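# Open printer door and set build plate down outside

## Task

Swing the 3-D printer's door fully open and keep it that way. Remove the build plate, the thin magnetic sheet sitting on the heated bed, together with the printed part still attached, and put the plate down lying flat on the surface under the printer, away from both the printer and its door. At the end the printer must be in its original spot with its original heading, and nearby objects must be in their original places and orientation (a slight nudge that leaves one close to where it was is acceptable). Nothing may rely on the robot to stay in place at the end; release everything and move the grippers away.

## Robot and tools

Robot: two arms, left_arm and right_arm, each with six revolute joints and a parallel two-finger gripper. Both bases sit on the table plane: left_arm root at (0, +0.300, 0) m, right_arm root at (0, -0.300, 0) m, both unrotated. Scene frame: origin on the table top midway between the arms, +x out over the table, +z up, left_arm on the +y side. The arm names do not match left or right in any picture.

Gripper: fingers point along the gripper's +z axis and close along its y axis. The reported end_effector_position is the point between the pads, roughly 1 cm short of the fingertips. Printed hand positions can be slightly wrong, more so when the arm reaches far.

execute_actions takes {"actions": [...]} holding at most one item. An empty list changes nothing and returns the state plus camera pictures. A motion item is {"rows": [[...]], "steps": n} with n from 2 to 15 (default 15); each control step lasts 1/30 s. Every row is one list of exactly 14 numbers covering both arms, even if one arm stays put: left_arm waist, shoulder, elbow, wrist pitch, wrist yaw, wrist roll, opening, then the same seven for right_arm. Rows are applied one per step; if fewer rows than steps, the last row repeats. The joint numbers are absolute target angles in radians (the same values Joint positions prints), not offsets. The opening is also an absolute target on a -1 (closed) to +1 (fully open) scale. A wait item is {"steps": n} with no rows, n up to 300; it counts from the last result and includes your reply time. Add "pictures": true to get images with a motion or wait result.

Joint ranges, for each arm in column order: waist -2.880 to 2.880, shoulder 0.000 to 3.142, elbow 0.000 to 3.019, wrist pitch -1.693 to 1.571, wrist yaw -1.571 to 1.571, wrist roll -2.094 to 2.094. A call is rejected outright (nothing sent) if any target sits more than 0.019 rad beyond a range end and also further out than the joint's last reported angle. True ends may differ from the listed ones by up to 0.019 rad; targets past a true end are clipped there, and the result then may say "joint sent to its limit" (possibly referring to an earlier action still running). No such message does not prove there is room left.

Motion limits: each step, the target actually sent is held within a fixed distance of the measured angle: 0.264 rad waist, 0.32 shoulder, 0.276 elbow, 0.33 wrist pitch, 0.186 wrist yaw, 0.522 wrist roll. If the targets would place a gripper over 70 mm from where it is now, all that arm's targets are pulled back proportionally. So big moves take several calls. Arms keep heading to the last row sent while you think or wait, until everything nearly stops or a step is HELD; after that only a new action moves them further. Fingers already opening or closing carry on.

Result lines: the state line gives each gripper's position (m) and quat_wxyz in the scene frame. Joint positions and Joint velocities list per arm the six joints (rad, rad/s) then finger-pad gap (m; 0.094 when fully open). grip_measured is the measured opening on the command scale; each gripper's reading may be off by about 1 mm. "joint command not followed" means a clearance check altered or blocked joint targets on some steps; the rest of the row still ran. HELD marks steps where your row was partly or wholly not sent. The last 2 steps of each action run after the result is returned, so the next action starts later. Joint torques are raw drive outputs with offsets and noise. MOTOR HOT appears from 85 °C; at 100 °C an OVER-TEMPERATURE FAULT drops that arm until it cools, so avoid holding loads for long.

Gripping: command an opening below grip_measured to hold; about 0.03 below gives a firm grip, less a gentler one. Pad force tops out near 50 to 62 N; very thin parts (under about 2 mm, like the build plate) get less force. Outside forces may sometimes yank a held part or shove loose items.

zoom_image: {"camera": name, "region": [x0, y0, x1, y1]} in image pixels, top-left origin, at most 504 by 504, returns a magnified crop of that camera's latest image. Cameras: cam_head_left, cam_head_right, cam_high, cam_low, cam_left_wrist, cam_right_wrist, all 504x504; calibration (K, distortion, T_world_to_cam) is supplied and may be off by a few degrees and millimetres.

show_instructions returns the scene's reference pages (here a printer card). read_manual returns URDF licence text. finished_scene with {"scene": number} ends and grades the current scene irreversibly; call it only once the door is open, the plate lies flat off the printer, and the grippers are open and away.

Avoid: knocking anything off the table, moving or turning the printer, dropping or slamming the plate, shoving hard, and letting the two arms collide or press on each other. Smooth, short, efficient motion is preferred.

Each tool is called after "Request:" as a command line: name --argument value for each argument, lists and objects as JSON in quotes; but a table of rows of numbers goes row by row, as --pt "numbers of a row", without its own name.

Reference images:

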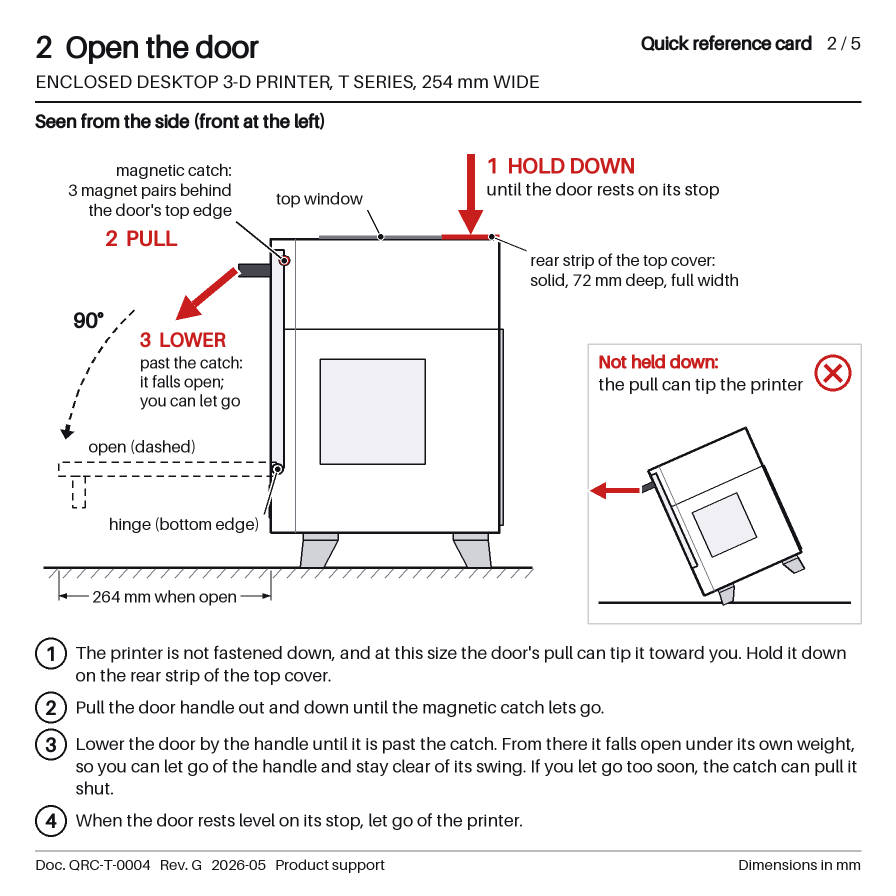

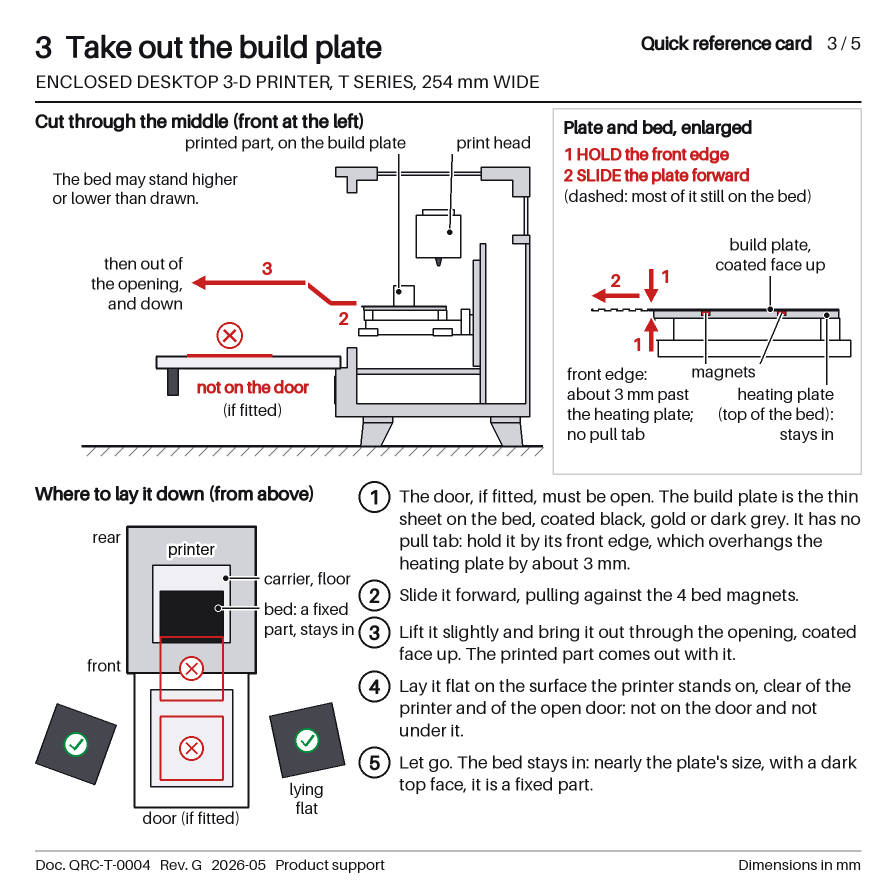

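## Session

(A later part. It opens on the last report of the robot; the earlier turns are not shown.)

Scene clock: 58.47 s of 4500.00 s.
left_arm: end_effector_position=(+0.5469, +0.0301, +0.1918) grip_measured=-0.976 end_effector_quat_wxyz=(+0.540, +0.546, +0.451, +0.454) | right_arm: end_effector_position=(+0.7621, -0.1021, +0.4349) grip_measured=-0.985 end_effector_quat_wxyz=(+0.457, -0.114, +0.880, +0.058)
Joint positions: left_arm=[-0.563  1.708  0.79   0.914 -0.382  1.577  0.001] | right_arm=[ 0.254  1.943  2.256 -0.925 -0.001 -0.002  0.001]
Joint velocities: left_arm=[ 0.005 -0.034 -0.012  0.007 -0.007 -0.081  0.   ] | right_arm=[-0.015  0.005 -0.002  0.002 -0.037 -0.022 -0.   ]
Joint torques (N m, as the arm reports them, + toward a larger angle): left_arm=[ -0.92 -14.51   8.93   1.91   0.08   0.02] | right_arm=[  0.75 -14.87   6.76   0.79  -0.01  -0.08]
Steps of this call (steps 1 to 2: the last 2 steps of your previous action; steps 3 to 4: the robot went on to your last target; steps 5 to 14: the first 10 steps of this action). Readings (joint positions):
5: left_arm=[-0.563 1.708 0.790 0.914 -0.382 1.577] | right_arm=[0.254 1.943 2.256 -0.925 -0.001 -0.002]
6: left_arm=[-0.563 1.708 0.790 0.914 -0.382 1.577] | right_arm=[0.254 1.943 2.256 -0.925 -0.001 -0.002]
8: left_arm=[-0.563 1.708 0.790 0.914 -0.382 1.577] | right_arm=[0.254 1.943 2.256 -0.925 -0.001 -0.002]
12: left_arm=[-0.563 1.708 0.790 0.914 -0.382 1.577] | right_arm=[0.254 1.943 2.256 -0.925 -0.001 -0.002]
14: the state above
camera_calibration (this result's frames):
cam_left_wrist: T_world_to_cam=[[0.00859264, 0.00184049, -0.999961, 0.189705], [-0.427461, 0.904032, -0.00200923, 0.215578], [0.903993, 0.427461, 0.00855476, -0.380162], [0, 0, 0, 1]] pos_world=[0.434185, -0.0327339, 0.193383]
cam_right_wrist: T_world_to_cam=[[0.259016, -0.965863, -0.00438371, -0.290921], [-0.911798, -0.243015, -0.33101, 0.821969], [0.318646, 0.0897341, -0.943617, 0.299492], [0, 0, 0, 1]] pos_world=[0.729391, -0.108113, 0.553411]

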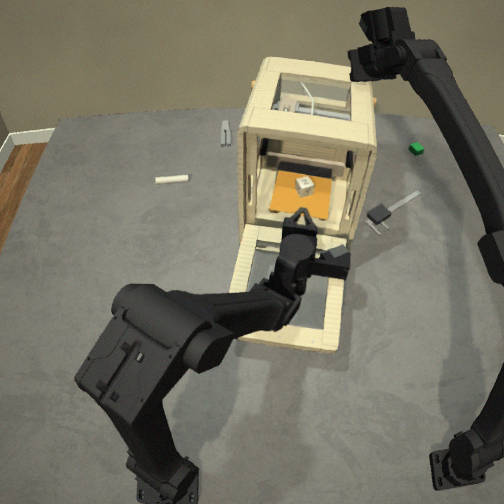

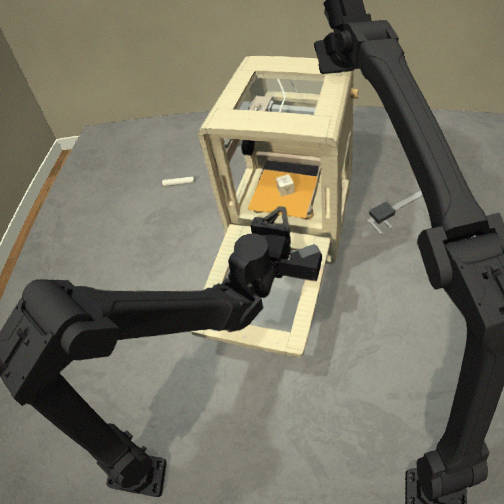

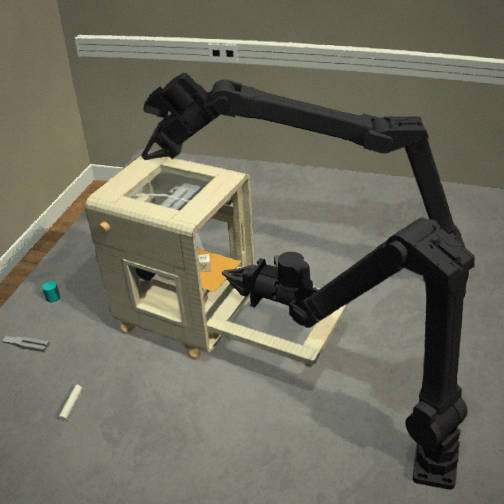

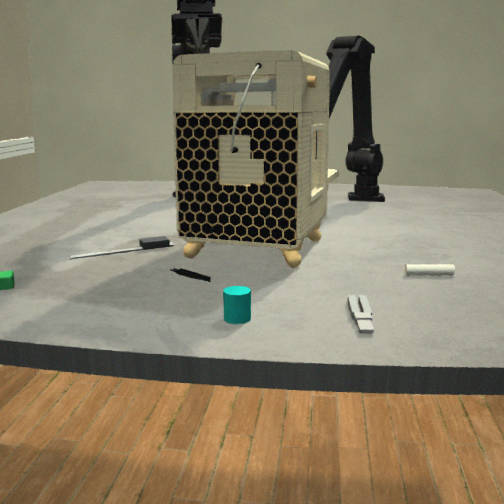

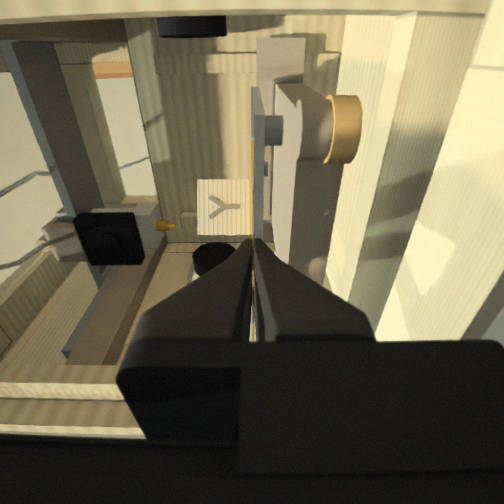

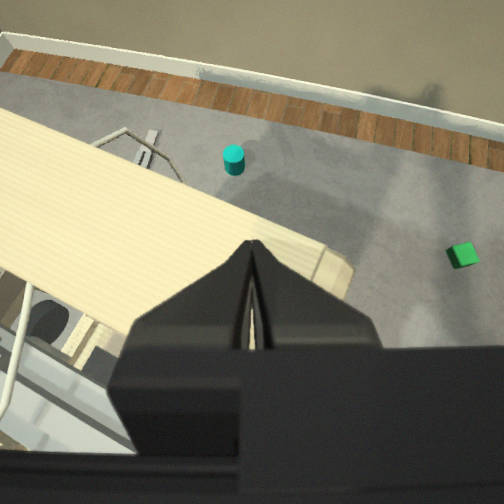

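Request:
execute_actions --actions '[{"rows": [[-0.566,1.706,0.788,0.918,-0.383,1.585,-1,0.26,2.01,2.22,-0.96,0,0,-1],[-0.571,1.700,0.779,0.924,-0.386,1.585,-1,0.26,2.01,2.22,-0.96,0,0,-1],[-0.576,1.694,0.770,0.929,-0.389,1.585,-1,0.26,2.01,2.22,-0.96,0,0,-1],[-0.580,1.688,0.761,0.933,-0.392,1.585,-1,0.26,2.01,2.22,-0.96,0,0,-1],[-0.583,1.682,0.752,0.936,-0.395,1.585,-1,0.26,2.01,2.22,-0.96,0,0,-1],[-0.586,1.676,0.744,0.939,-0.398,1.585,-1,0.26,2.01,2.22,-0.96,0,0,-1],[-0.589,1.670,0.735,0.942,-0.401,1.585,-1,0.26,2.01,2.22,-0.96,0,0,-1],[-0.593,1.664,0.726,0.945,-0.405,1.585,-1,0.26,2.01,2.22,-0.96,0,0,-1],[-0.596,1.657,0.717,0.948,-0.408,1.585,-1,0.26,2.01,2.22,-0.96,0,0,-1],[-0.600,1.651,0.708,0.951,-0.411,1.585,-1,0.26,2.01,2.22,-0.96,0,0,-1],[-0.603,1.645,0.699,0.954,-0.414,1.585,-1,0.26,2.01,2.22,-0.96,0,0,-1],[-0.606,1.639,0.690,0.956,-0.417,1.585,-1,0.26,2.01,2.22,-0.96,0,0,-1],[-0.609,1.632,0.681,0.958,-0.420,1.585,-1,0.26,2.01,2.22,-0.96,0,0,-1],[-0.612,1.626,0.673,0.960,-0.423,1.585,-1,0.26,2.01,2.22,-0.96,0,0,-1]], "steps": 15}]' --pictures true

Scene clock: 61.40 s of 4500.00 s.
left_arm: end_effector_position=(+0.5168, +0.0366, +0.1913) grip_measured=-0.976 end_effector_quat_wxyz=(+0.539, +0.545, +0.453, +0.455) | right_arm: end_effector_position=(+0.7621, -0.1021, +0.4349) grip_measured=-0.985 end_effector_quat_wxyz=(+0.457, -0.114, +0.880, +0.058)
Joint positions: left_arm=[-0.59   1.654  0.708  0.941 -0.414  1.577  0.001] | right_arm=[ 0.254  1.943  2.256 -0.925 -0.001 -0.002  0.001]
Joint velocities: left_arm=[-0.132 -0.2   -0.256  0.076 -0.081 -0.007 -0.001] | right_arm=[-0.005 -0.015 -0.007  0.012  0.007  0.037 -0.001]
Joint torques (N m, as the arm reports them, + toward a larger angle): left_arm=[ -1.92 -16.02   6.63   2.55  -0.05   0.05] | right_arm=[  0.72 -14.88   6.78   0.78  -0.01  -0.08]
Steps of this call (steps 1 to 2: the last 2 steps of your previous action; steps 3 to 15: the robot went on to your last target; steps 16 to 75: nothing new was sent; steps 76 to 88: the first 13 steps of this action). Readings (joint positions):
76: left_arm=[-0.563 1.708 0.790 0.914 -0.382 1.577] | right_arm=[0.254 1.943 2.256 -0.925 -0.001 -0.002]
77: left_arm=[-0.563 1.708 0.790 0.914 -0.382 1.577] | right_arm=[0.254 1.943 2.256 -0.925 -0.001 -0.002]
79: left_arm=[-0.564 1.707 0.787 0.916 -0.385 1.577] | right_arm=[0.254 1.943 2.256 -0.925 -0.001 -0.002]
83: left_arm=[-0.572 1.689 0.758 0.928 -0.398 1.577] | right_arm=[0.254 1.943 2.256 -0.925 -0.001 -0.002]
88: the state above
camera_calibration (this result's frames):
cam_left_wrist: T_world_to_cam=[[0.00833986, 0.00221329, -0.999963, 0.189649], [-0.432283, 0.901737, -0.00160943, 0.199385], [0.9017, 0.43228, 0.00847712, -0.354635], [0, 0, 0, 1]] pos_world=[0.404384, -0.0269103, 0.192969]
cam_right_wrist: T_world_to_cam=[[0.259016, -0.965863, -0.00438371, -0.290921], [-0.911798, -0.243015, -0.33101, 0.821969], [0.318646, 0.0897341, -0.943617, 0.299492], [0, 0, 0, 1]] pos_world=[0.729391, -0.108113, 0.553411]

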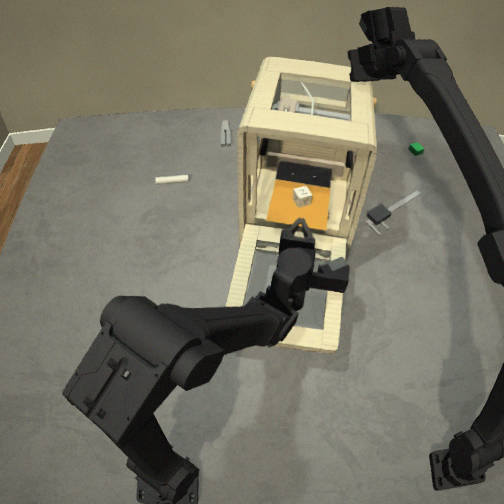

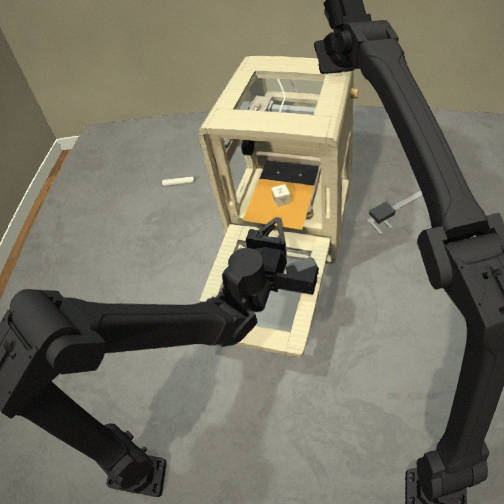

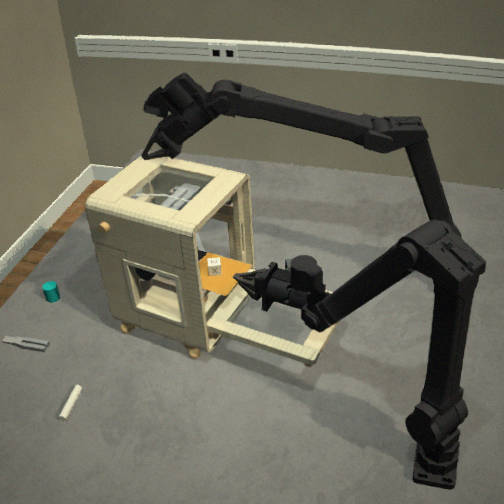

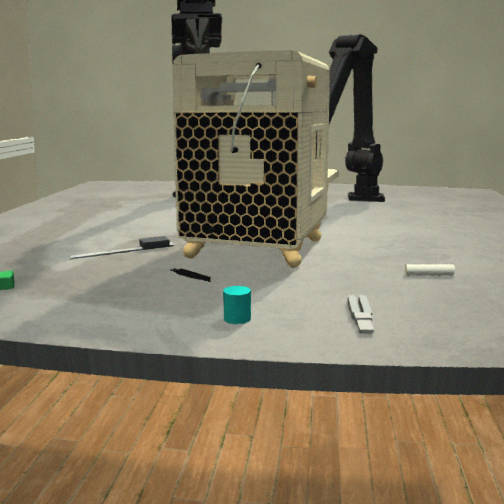

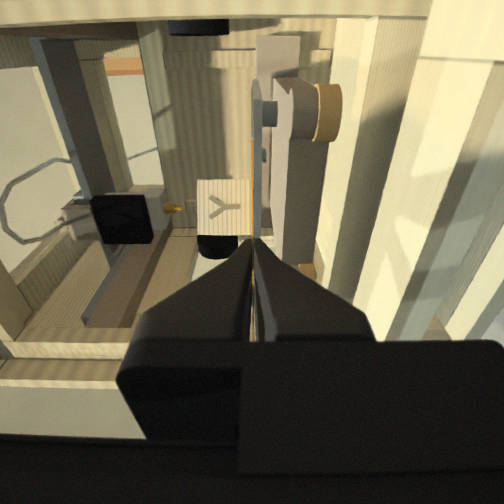

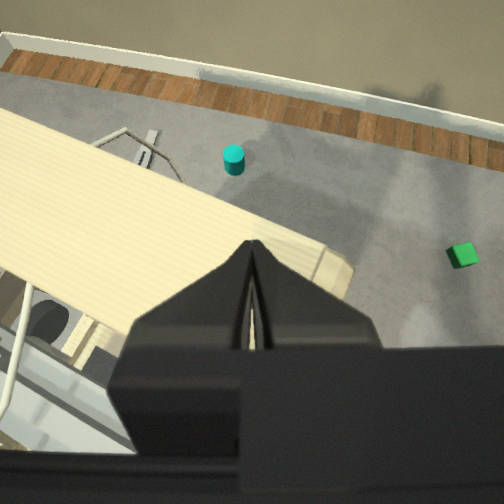

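Request:
execute_actions --actions '[{"rows": [[-0.615,1.620,0.666,0.961,-0.426,1.585,-1,0.26,2.01,2.22,-0.96,0,0,-1],[-0.619,1.614,0.658,0.963,-0.430,1.585,-1,0.26,2.01,2.22,-0.96,0,0,-1],[-0.622,1.608,0.650,0.964,-0.433,1.585,-1,0.26,2.01,2.22,-0.96,0,0,-1],[-0.626,1.602,0.643,0.966,-0.437,1.585,-1,0.26,2.01,2.22,-0.96,0,0,-1],[-0.629,1.595,0.635,0.967,-0.440,1.585,-1,0.26,2.01,2.22,-0.96,0,0,-1],[-0.633,1.589,0.627,0.969,-0.444,1.585,-1,0.26,2.01,2.22,-0.96,0,0,-1],[-0.636,1.583,0.620,0.970,-0.447,1.585,-1,0.26,2.01,2.22,-0.96,0,0,-1],[-0.640,1.577,0.612,0.972,-0.451,1.585,-1,0.26,2.01,2.22,-0.96,0,0,-1],[-0.643,1.571,0.604,0.973,-0.454,1.585,-1,0.26,2.01,2.22,-0.96,0,0,-1],[-0.647,1.565,0.597,0.975,-0.458,1.585,-1,0.26,2.01,2.22,-0.96,0,0,-1],[-0.650,1.558,0.589,0.976,-0.461,1.585,-1,0.26,2.01,2.22,-0.96,0,0,-1],[-0.654,1.552,0.581,0.978,-0.465,1.585,-1,0.26,2.01,2.22,-0.96,0,0,-1],[-0.657,1.546,0.574,0.979,-0.468,1.585,-1,0.26,2.01,2.22,-0.96,0,0,-1]], "steps": 13}]' --pictures true

Scene clock: 61.93 s of 4500.00 s.
left_arm: end_effector_position=(+0.4790, +0.0428, +0.1918) grip_measured=-0.976 end_effector_quat_wxyz=(+0.538, +0.546, +0.453, +0.455) | right_arm: end_effector_position=(+0.7621, -0.1021, +0.4349) grip_measured=-0.985 end_effector_quat_wxyz=(+0.457, -0.114, +0.880, +0.058)
Joint positions: left_arm=[-0.631  1.581  0.612  0.96  -0.455  1.577  0.001] | right_arm=[ 0.254  1.943  2.256 -0.925 -0.001 -0.002  0.001]
Joint velocities: left_arm=[-0.132 -0.2   -0.222  0.027 -0.081 -0.022 -0.001] | right_arm=[-0.015 -0.005  0.002  0.007 -0.007 -0.051  0.   ]
Joint torques (N m, as the arm reports them, + toward a larger angle): left_arm=[ -1.6  -14.32   6.53   2.64  -0.09   0.02] | right_arm=[  0.79 -14.95   6.77   0.79  -0.02  -0.09]
Steps of this call (steps 1 to 2: the last 2 steps of your previous action; steps 3 to 5: the robot went on to your last target; steps 6 to 16: the first 11 steps of this action). Readings (joint positions):
6: left_arm=[-0.602 1.633 0.681 0.946 -0.421 1.577] | right_arm=[0.254 1.943 2.256 -0.925 -0.001 -0.002]
7: left_arm=[-0.602 1.632 0.679 0.948 -0.423 1.577] | right_arm=[0.254 1.943 2.256 -0.925 -0.001 -0.002]
9: left_arm=[-0.606 1.627 0.671 0.951 -0.430 1.577] | right_arm=[0.254 1.943 2.256 -0.925 -0.001 -0.002]
13: left_arm=[-0.620 1.601 0.638 0.956 -0.445 1.577] | right_arm=[0.254 1.943 2.256 -0.925 -0.001 -0.002]
16: the state above
camera_calibration (this result's frames):
cam_left_wrist: T_world_to_cam=[[0.00536794, 0.00461372, -0.999975, 0.191722], [-0.431938, 0.901902, 0.00184255, 0.176646], [0.901887, 0.431917, 0.00683419, -0.323016], [0, 0, 0, 1]] pos_world=[0.366595, -0.0206853, 0.1936]
cam_right_wrist: T_world_to_cam=[[0.259016, -0.965863, -0.00438371, -0.290921], [-0.911798, -0.243015, -0.33101, 0.821969], [0.318646, 0.0897341, -0.943617, 0.299492], [0, 0, 0, 1]] pos_world=[0.729391, -0.108113, 0.553411]

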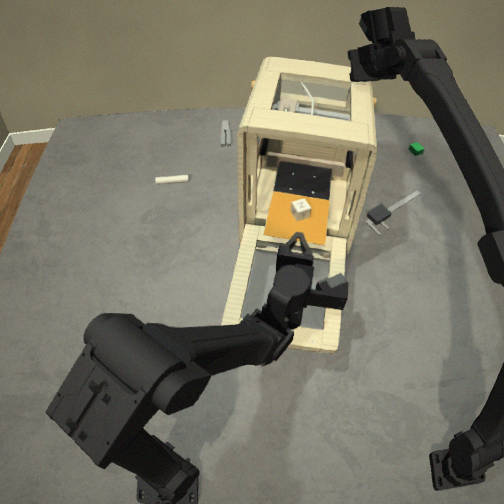

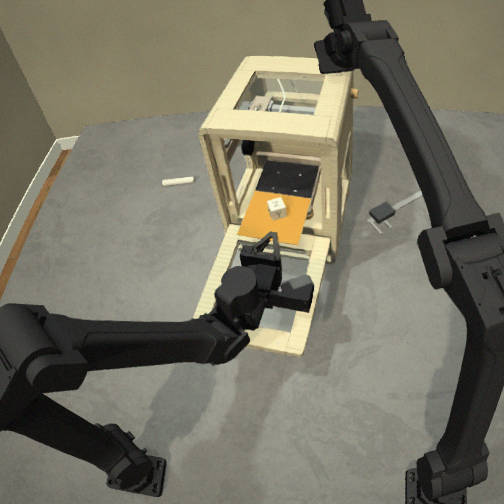

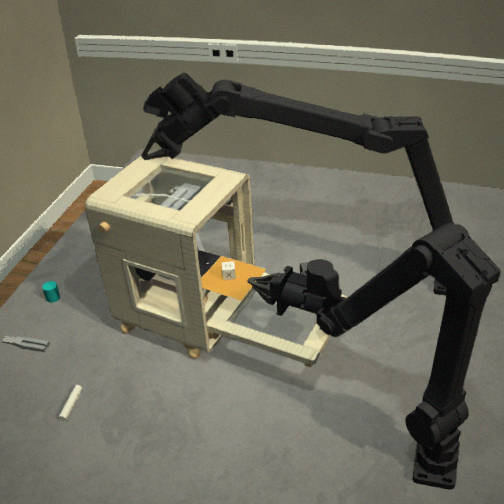

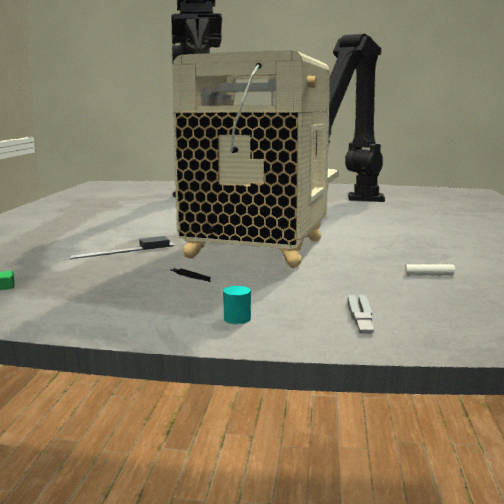

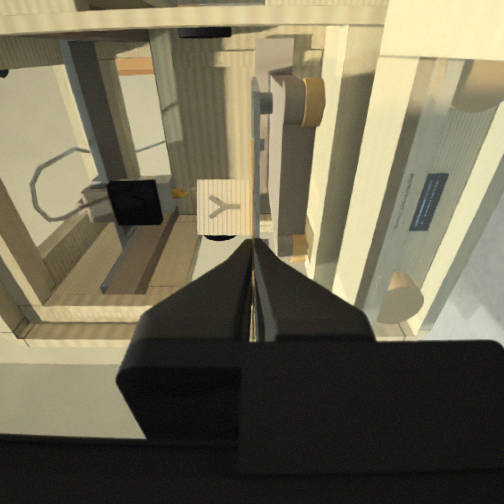

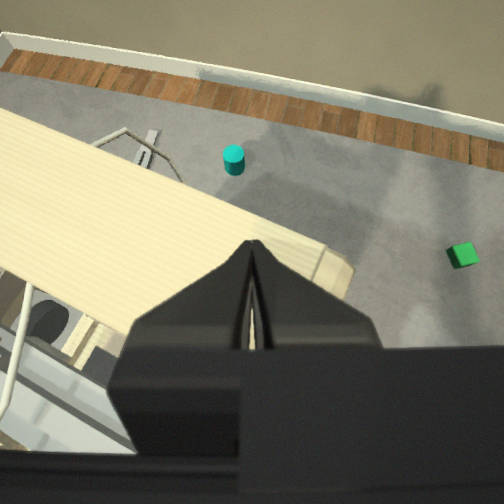

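Request:
execute_actions --actions '[{"rows": [[-0.661,1.540,0.567,0.976,-0.472,1.585,-1,0.26,2.01,2.22,-0.96,0,0,-1],[-0.665,1.534,0.560,0.972,-0.476,1.585,-1,0.26,2.01,2.22,-0.96,0,0,-1],[-0.669,1.528,0.553,0.968,-0.480,1.585,-1,0.26,2.01,2.22,-0.96,0,0,-1],[-0.673,1.521,0.546,0.964,-0.484,1.585,-1,0.26,2.01,2.22,-0.96,0,0,-1],[-0.677,1.514,0.539,0.960,-0.488,1.585,-1,0.26,2.01,2.22,-0.96,0,0,-1],[-0.681,1.506,0.533,0.957,-0.492,1.585,-1,0.26,2.01,2.22,-0.96,0,0,-1],[-0.685,1.497,0.526,0.953,-0.496,1.585,-1,0.26,2.01,2.22,-0.96,0,0,-1],[-0.690,1.487,0.519,0.949,-0.500,1.585,-1,0.26,2.01,2.22,-0.96,0,0,-1],[-0.694,1.477,0.512,0.945,-0.504,1.585,-1,0.26,2.01,2.22,-0.96,0,0,-1],[-0.698,1.466,0.506,0.941,-0.508,1.585,-1,0.26,2.01,2.22,-0.96,0,0,-1],[-0.702,1.455,0.499,0.938,-0.512,1.585,-1,0.26,2.01,2.22,-0.96,0,0,-1],[-0.706,1.444,0.492,0.935,-0.517,1.585,-1,0.26,2.01,2.22,-0.96,0,0,-1],[-0.710,1.434,0.486,0.932,-0.521,1.585,-1,0.26,2.01,2.22,-0.96,0,0,-1]], "steps": 13}]' --pictures true

Scene clock: 67.70 s of 4500.00 s.
left_arm: end_effector_position=(+0.4372, +0.0501, +0.1824) grip_measured=-0.976 end_effector_quat_wxyz=(+0.525, +0.560, +0.454, +0.452) | right_arm: end_effector_position=(+0.7621, -0.1021, +0.4349) grip_measured=-0.985 end_effector_quat_wxyz=(+0.457, -0.114, +0.880, +0.058)
Joint positions: left_arm=[-0.684  1.502  0.509  0.946 -0.504  1.577  0.001] | right_arm=[ 0.254  1.943  2.256 -0.925 -0.001 -0.002  0.001]
Joint velocities: left_arm=[-0.142 -0.269 -0.212 -0.134 -0.11  -0.037 -0.   ] | right_arm=[-0.005 -0.024 -0.012 -0.017 -0.081  0.051  0.   ]
Joint torques (N m, as the arm reports them, + toward a larger angle): left_arm=[ -1.68 -13.5    7.53   2.11  -0.17   0.04] | right_arm=[  0.79 -14.83   6.76   0.78  -0.01  -0.09]
Steps of this call (steps 1 to 2: the last 2 steps of your previous action; steps 3 to 30: the robot went on to your last target; steps 31 to 90: nothing new was sent; then 2.40 s passed at rest; steps 91 to 101: the first 11 steps of this action). Readings (joint positions):
91: left_arm=[-0.647 1.555 0.580 0.964 -0.466 1.577] | right_arm=[0.254 1.943 2.256 -0.925 -0.001 -0.002]
92: left_arm=[-0.648 1.554 0.579 0.964 -0.469 1.577] | right_arm=[0.254 1.943 2.256 -0.925 -0.001 -0.002]
94: left_arm=[-0.652 1.549 0.572 0.964 -0.476 1.577] | right_arm=[0.254 1.943 2.256 -0.925 -0.001 -0.002]
98: left_arm=[-0.670 1.525 0.536 0.959 -0.493 1.577] | right_arm=[0.254 1.943 2.256 -0.925 -0.001 -0.002]
101: the state above
camera_calibration (this result's frames):
cam_left_wrist: T_world_to_cam=[[-0.0239216, 0.0290218, -0.999292, 0.194018], [-0.428268, 0.902915, 0.0364749, 0.143986], [0.903335, 0.428838, -0.00917008, -0.285967], [0, 0, 0, 1]] pos_world=[0.324629, -0.0130042, 0.186006]
cam_right_wrist: T_world_to_cam=[[0.259016, -0.965863, -0.00438371, -0.290921], [-0.911798, -0.243015, -0.33101, 0.821969], [0.318646, 0.0897341, -0.943617, 0.299492], [0, 0, 0, 1]] pos_world=[0.729391, -0.108113, 0.553411]

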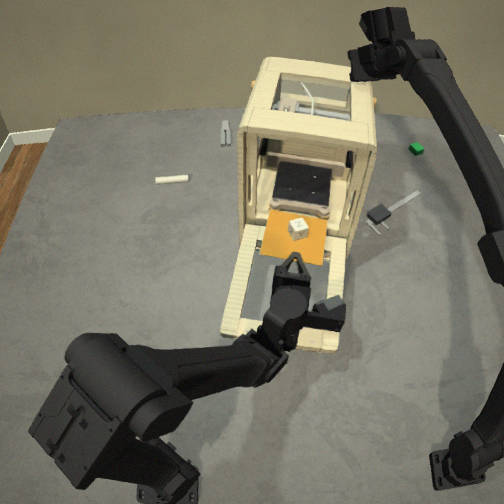

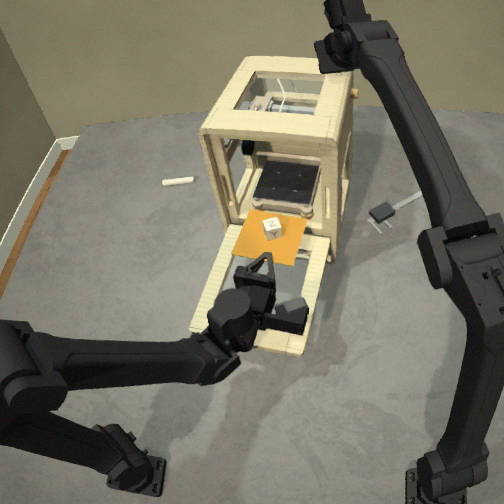

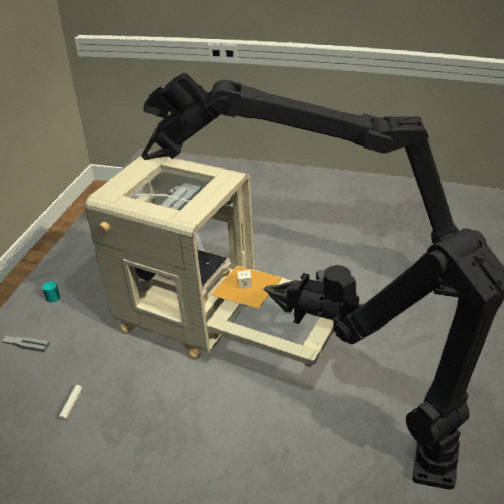

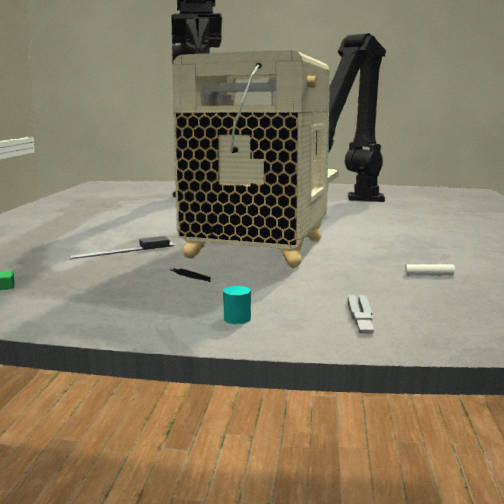

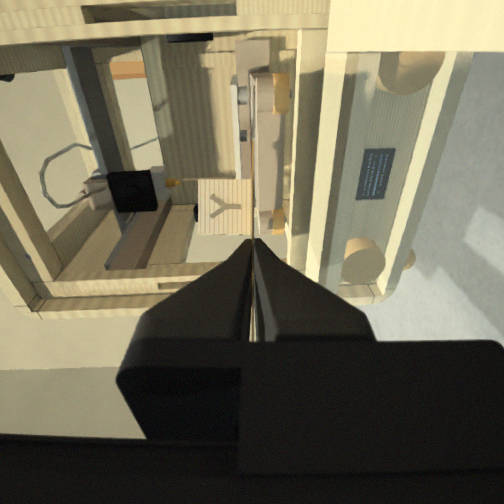

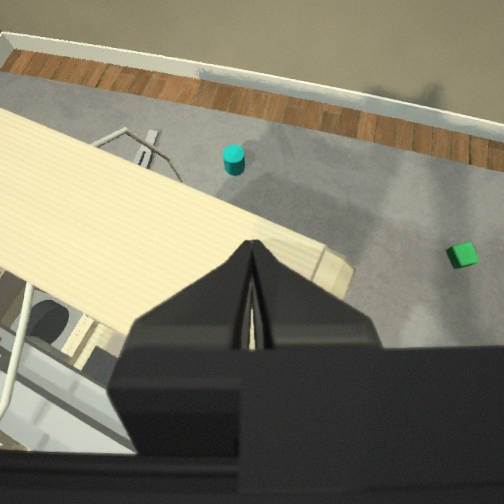

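Request:
execute_actions --actions '[]' --pictures false

Scene clock: 67.77 s of 4500.00 s.
left_arm: end_effector_position=(+0.4307, +0.0515, +0.1836) grip_measured=-0.976 end_effector_quat_wxyz=(+0.524, +0.561, +0.454, +0.451) | right_arm: end_effector_position=(+0.7621, -0.1021, +0.4349) grip_measured=-0.985 end_effector_quat_wxyz=(+0.457, -0.114, +0.880, +0.058)
Joint positions: left_arm=[-0.693  1.483  0.495  0.939 -0.513  1.577  0.001] | right_arm=[ 0.254  1.943  2.256 -0.925 -0.001 -0.002  0.001]
Joint velocities: left_arm=[-0.132 -0.327 -0.193 -0.1   -0.051  0.007 -0.   ] | right_arm=[-0.005  0.005 -0.002 -0.002  0.022 -0.007 -0.   ]
Joint torques (N m, as the arm reports them, + toward a larger angle): left_arm=[ -1.03 -13.7    7.47   1.89  -0.13   0.07] | right_arm=[  0.79 -14.89   6.77   0.79  -0.01  -0.08]
Kept back: nothing.
Steps of this call (steps 1 to 2: the last 2 steps of your previous action). Readings (joint positions):
1: left_arm=[-0.689 1.493 0.502 0.942 -0.509 1.577] | right_arm=[0.254 1.943 2.256 -0.925 -0.001 -0.002]
2: the state above

Request:
execute_actions --actions '[{"rows": [[-0.716,1.418,0.482,0.930,-0.527,1.585,-1,0.26,2.01,2.22,-0.96,0,0,-1],[-0.723,1.402,0.476,0.926,-0.534,1.585,-1,0.26,2.01,2.22,-0.96,0,0,-1],[-0.730,1.386,0.469,0.920,-0.541,1.585,-1,0.26,2.01,2.22,-0.96,0,0,-1],[-0.737,1.371,0.461,0.913,-0.548,1.585,-1,0.26,2.01,2.22,-0.96,0,0,-1],[-0.744,1.356,0.453,0.906,-0.555,1.585,-1,0.26,2.01,2.22,-0.96,0,0,-1],[-0.751,1.342,0.445,0.899,-0.562,1.585,-1,0.26,2.01,2.22,-0.96,0,0,-1],[-0.758,1.328,0.437,0.892,-0.569,1.585,-1,0.26,2.01,2.22,-0.96,0,0,-1],[-0.765,1.315,0.429,0.886,-0.576,1.585,-1,0.26,2.01,2.22,-0.96,0,0,-1],[-0.771,1.302,0.421,0.880,-0.583,1.585,-1,0.26,2.01,2.22,-0.96,0,0,-1],[-0.777,1.290,0.413,0.874,-0.590,1.585,-1,0.26,2.01,2.22,-0.96,0,0,-1],[-0.783,1.279,0.405,0.868,-0.596,1.585,-1,0.26,2.01,2.22,-0.96,0,0,-1]], "steps": 15}]' --pictures true

Scene clock: 68.70 s of 4500.00 s.
left_arm: end_effector_position=(+0.3833, +0.0593, +0.2164) grip_measured=-0.976 end_effector_quat_wxyz=(+0.540, +0.547, +0.451, +0.454) | right_arm: end_effector_position=(+0.7621, -0.1021, +0.4349) grip_measured=-0.985 end_effector_quat_wxyz=(+0.457, -0.114, +0.880, +0.058)
Joint positions: left_arm=[-0.773  1.293  0.409  0.877 -0.591  1.577  0.001] | right_arm=[ 0.254  1.943  2.256 -0.925 -0.001 -0.002  0.001]
Joint velocities: left_arm=[-0.093 -0.249 -0.125 -0.046 -0.007 -0.081 -0.001] | right_arm=[ 0.015  0.005  0.002 -0.012 -0.051  0.007  0.   ]
Joint torques (N m, as the arm reports them, + toward a larger angle): left_arm=[-0.88 -8.42  8.41  1.73 -0.12  0.05] | right_arm=[  0.82 -14.89   6.78   0.79  -0.02  -0.09]
Steps of this call (steps 1 to 15: the robot went on to your last target; steps 16 to 28: the first 13 steps of this action). Readings (joint positions):
16: left_arm=[-0.702 1.447 0.484 0.935 -0.520 1.577] | right_arm=[0.254 1.943 2.256 -0.925 -0.001 -0.002]
17: left_arm=[-0.703 1.445 0.484 0.933 -0.525 1.577] | right_arm=[0.254 1.943 2.256 -0.925 -0.001 -0.002]
19: left_arm=[-0.710 1.431 0.477 0.925 -0.538 1.577] | right_arm=[0.254 1.943 2.256 -0.925 -0.001 -0.002]
23: left_arm=[-0.740 1.368 0.445 0.901 -0.566 1.577] | right_arm=[0.254 1.943 2.256 -0.925 -0.001 -0.002]
28: the state above
camera_calibration (this result's frames):
cam_left_wrist: T_world_to_cam=[[0.00749455, 0.00411475, -0.999963, 0.216041], [-0.426769, 0.90436, 0.000522796, 0.11845], [0.90433, 0.42675, 0.00853382, -0.244974], [0, 0, 0, 1]] pos_world=[0.270469, -0.00346763, 0.218062]
cam_right_wrist: T_world_to_cam=[[0.259016, -0.965863, -0.00438371, -0.290921], [-0.911798, -0.243015, -0.33101, 0.821969], [0.318646, 0.0897341, -0.943617, 0.299492], [0, 0, 0, 1]] pos_world=[0.729391, -0.108113, 0.553411]

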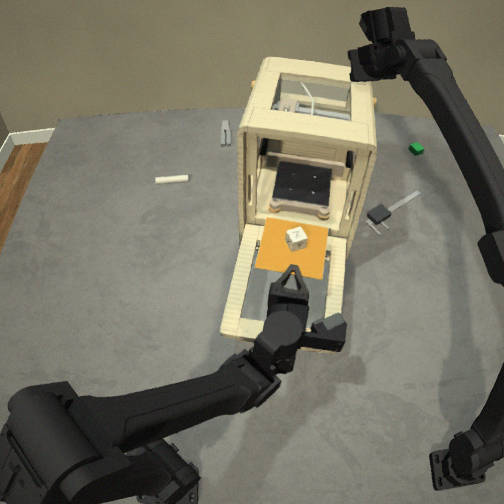

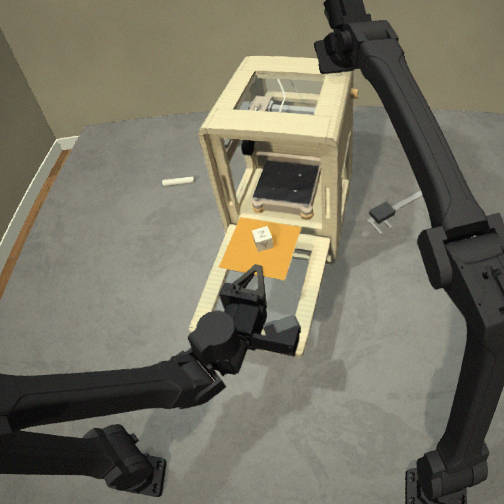

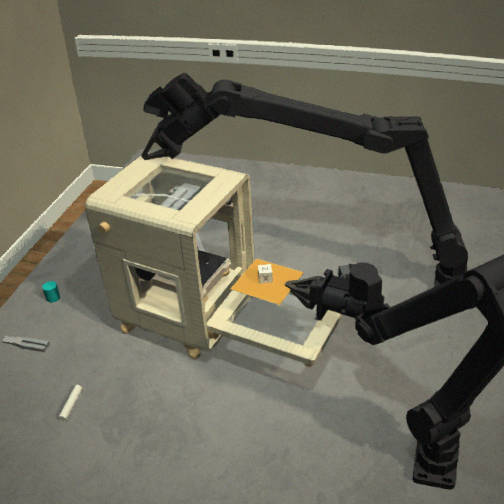

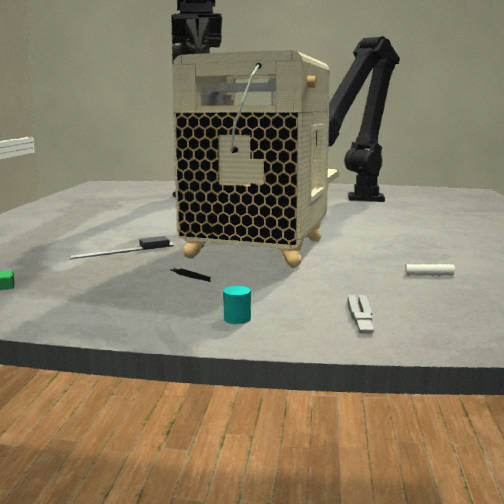

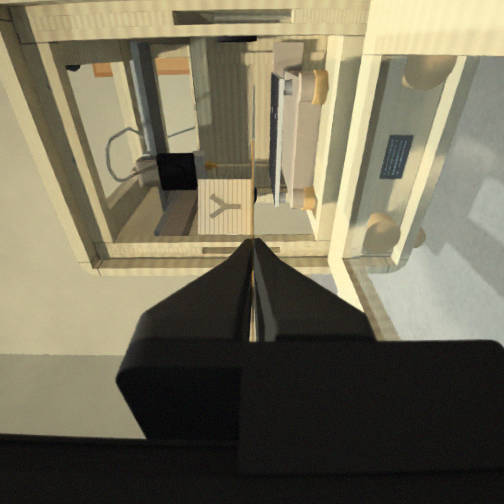

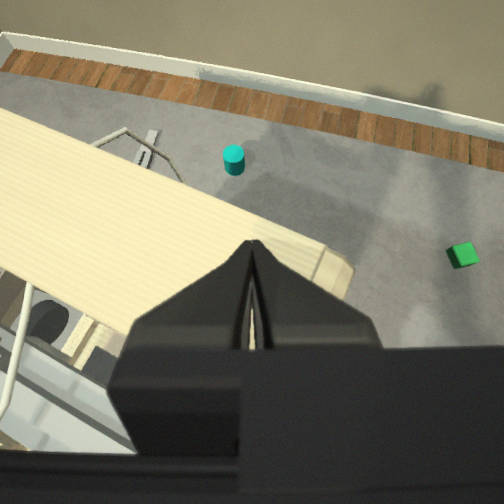

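Request:
execute_actions --actions '[{"rows": [[-0.765,1.275,0.403,0.868,-0.580,1.585,-1,0.256,1.95,2.25,-0.93,0,0,-1],[-0.740,1.264,0.395,0.865,-0.555,1.585,-1,0.255,1.93,2.255,-0.925,0,0,-1],[-0.712,1.252,0.386,0.862,-0.527,1.585,-1,0.255,1.915,2.26,-0.925,0,0,-1],[-0.683,1.240,0.377,0.858,-0.498,1.585,-1,0.255,1.90,2.26,-0.925,0,0,-1],[-0.654,1.228,0.368,0.854,-0.469,1.585,-1,0.255,1.88,2.26,-0.925,0,0,-1],[-0.625,1.216,0.359,0.850,-0.440,1.585,-1,0.255,1.86,2.26,-0.925,0,0,-1],[-0.596,1.204,0.350,0.846,-0.411,1.585,-1,0.255,1.84,2.26,-0.925,0,0,-1],[-0.567,1.192,0.341,0.842,-0.382,1.585,-1,0.255,1.82,2.26,-0.925,0,0,-1],[-0.538,1.180,0.332,0.838,-0.353,1.585,-1,0.255,1.80,2.26,-0.925,0,0,-1],[-0.509,1.168,0.323,0.835,-0.324,1.585,-1,0.255,1.78,2.26,-0.925,0,0,-1],[-0.480,1.156,0.314,0.832,-0.295,1.585,-1,0.255,1.76,2.26,-0.925,0,0,-1],[-0.451,1.146,0.306,0.829,-0.266,1.585,-1,0.255,1.74,2.26,-0.925,0,0,-1],[-0.422,1.138,0.300,0.827,-0.238,1.585,-1,0.255,1.72,2.26,-0.925,0,0,-1],[-0.393,1.132,0.296,0.826,-0.212,1.585,-1,0.255,1.70,2.26,-0.925,0,0,-1]], "steps": 14}]' --pictures true

Scene clock: 70.27 s of 4500.00 s.
left_arm: end_effector_position=(+0.3997, +0.1360, +0.2094) grip_measured=-0.976 end_effector_quat_wxyz=(+0.538, +0.560, +0.447, +0.443) | right_arm: end_effector_position=(+0.7354, -0.1090, +0.4936) grip_measured=-0.985 end_effector_quat_wxyz=(+0.491, -0.111, +0.862, +0.063)
Joint positions: left_arm=[-0.505  1.187  0.322  0.837 -0.297  1.577  0.001] | right_arm=[ 0.254  1.859  2.248 -0.924 -0.001 -0.002  0.001]
Joint velocities: left_arm=[ 0.884 -0.425 -0.247 -0.09   0.813  0.022 -0.   ] | right_arm=[ 0.005 -0.464  0.002 -0.007  0.007 -0.007  0.001]
Joint torques (N m, as the arm reports them, + toward a larger angle): left_arm=[-0.53 -7.77  8.31  1.91  0.17  0.06] | right_arm=[  0.51 -20.35   9.8    1.89  -0.02  -0.09]
Steps of this call (steps 1 to 2: the last 2 steps of your previous action; steps 3 to 15: the robot went on to your last target; steps 16 to 35: nothing new was sent; steps 36 to 47: the first 12 steps of this action). Readings (joint positions):
36: left_arm=[-0.775 1.285 0.406 0.872 -0.589 1.577] | right_arm=[0.254 1.939 2.256 -0.924 -0.001 -0.002]
37: left_arm=[-0.773 1.285 0.405 0.872 -0.575 1.577] | right_arm=[0.254 1.938 2.256 -0.924 -0.001 -0.002]
39: left_arm=[-0.751 1.281 0.398 0.868 -0.521 1.577] | right_arm=[0.254 1.935 2.256 -0.924 -0.001 -0.002]
43: left_arm=[-0.637 1.243 0.361 0.852 -0.409 1.577] | right_arm=[0.254 1.912 2.250 -0.924 -0.001 -0.002]
47: the state above
camera_calibration (this result's frames):
cam_left_wrist: T_world_to_cam=[[-0.0125739, 0.0129411, -0.999837, 0.215366], [-0.403017, 0.915036, 0.0169118, 0.041757], [0.915106, 0.403164, -0.00629008, -0.290478], [0, 0, 0, 1]] pos_world=[0.285355, 0.0761138, 0.212798]
cam_right_wrist: T_world_to_cam=[[0.259322, -0.965783, -0.00378389, -0.290966], [-0.884278, -0.235858, -0.403018, 0.831483], [0.388336, 0.107858, -0.915184, 0.300759], [0, 0, 0, 1]] pos_world=[0.69392, -0.117338, 0.609251]

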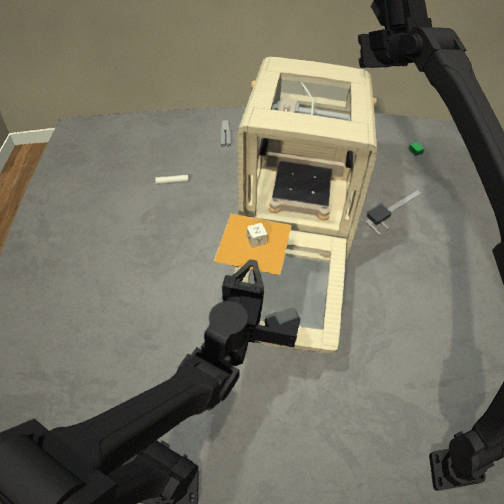

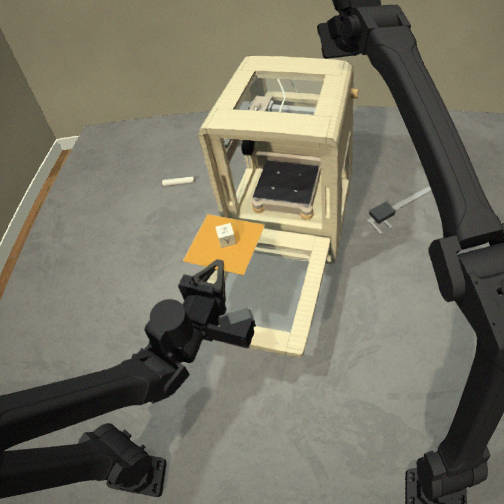

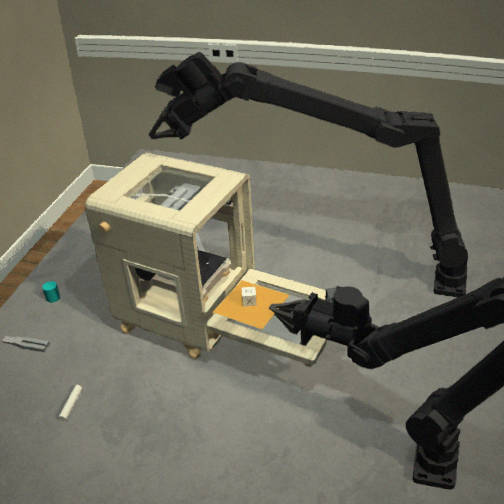

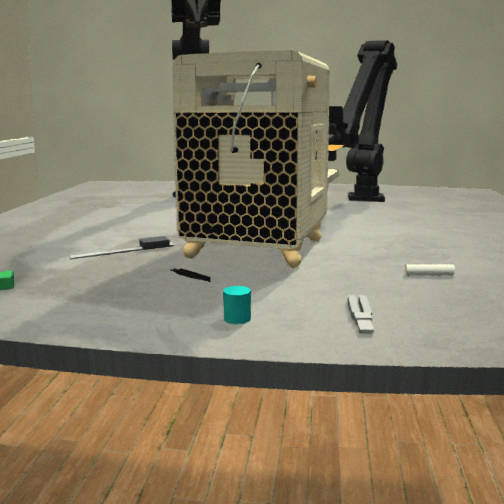

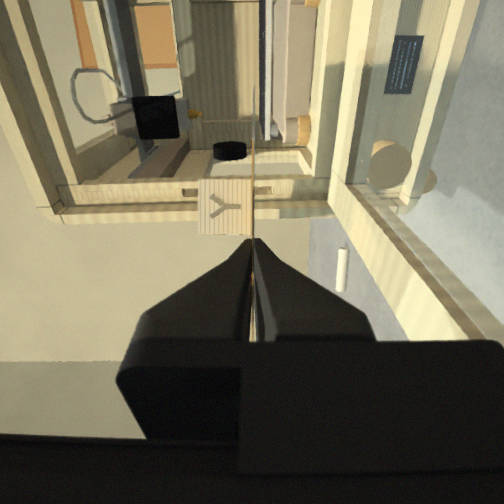

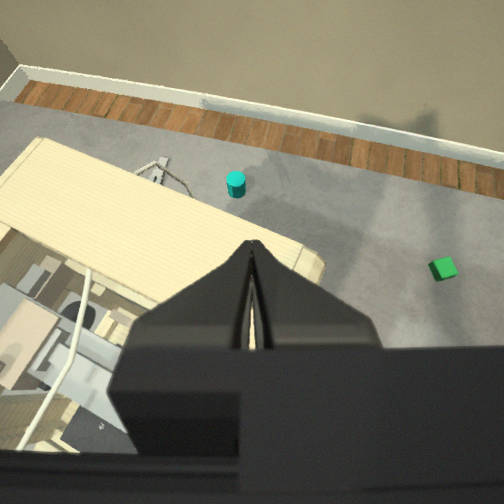

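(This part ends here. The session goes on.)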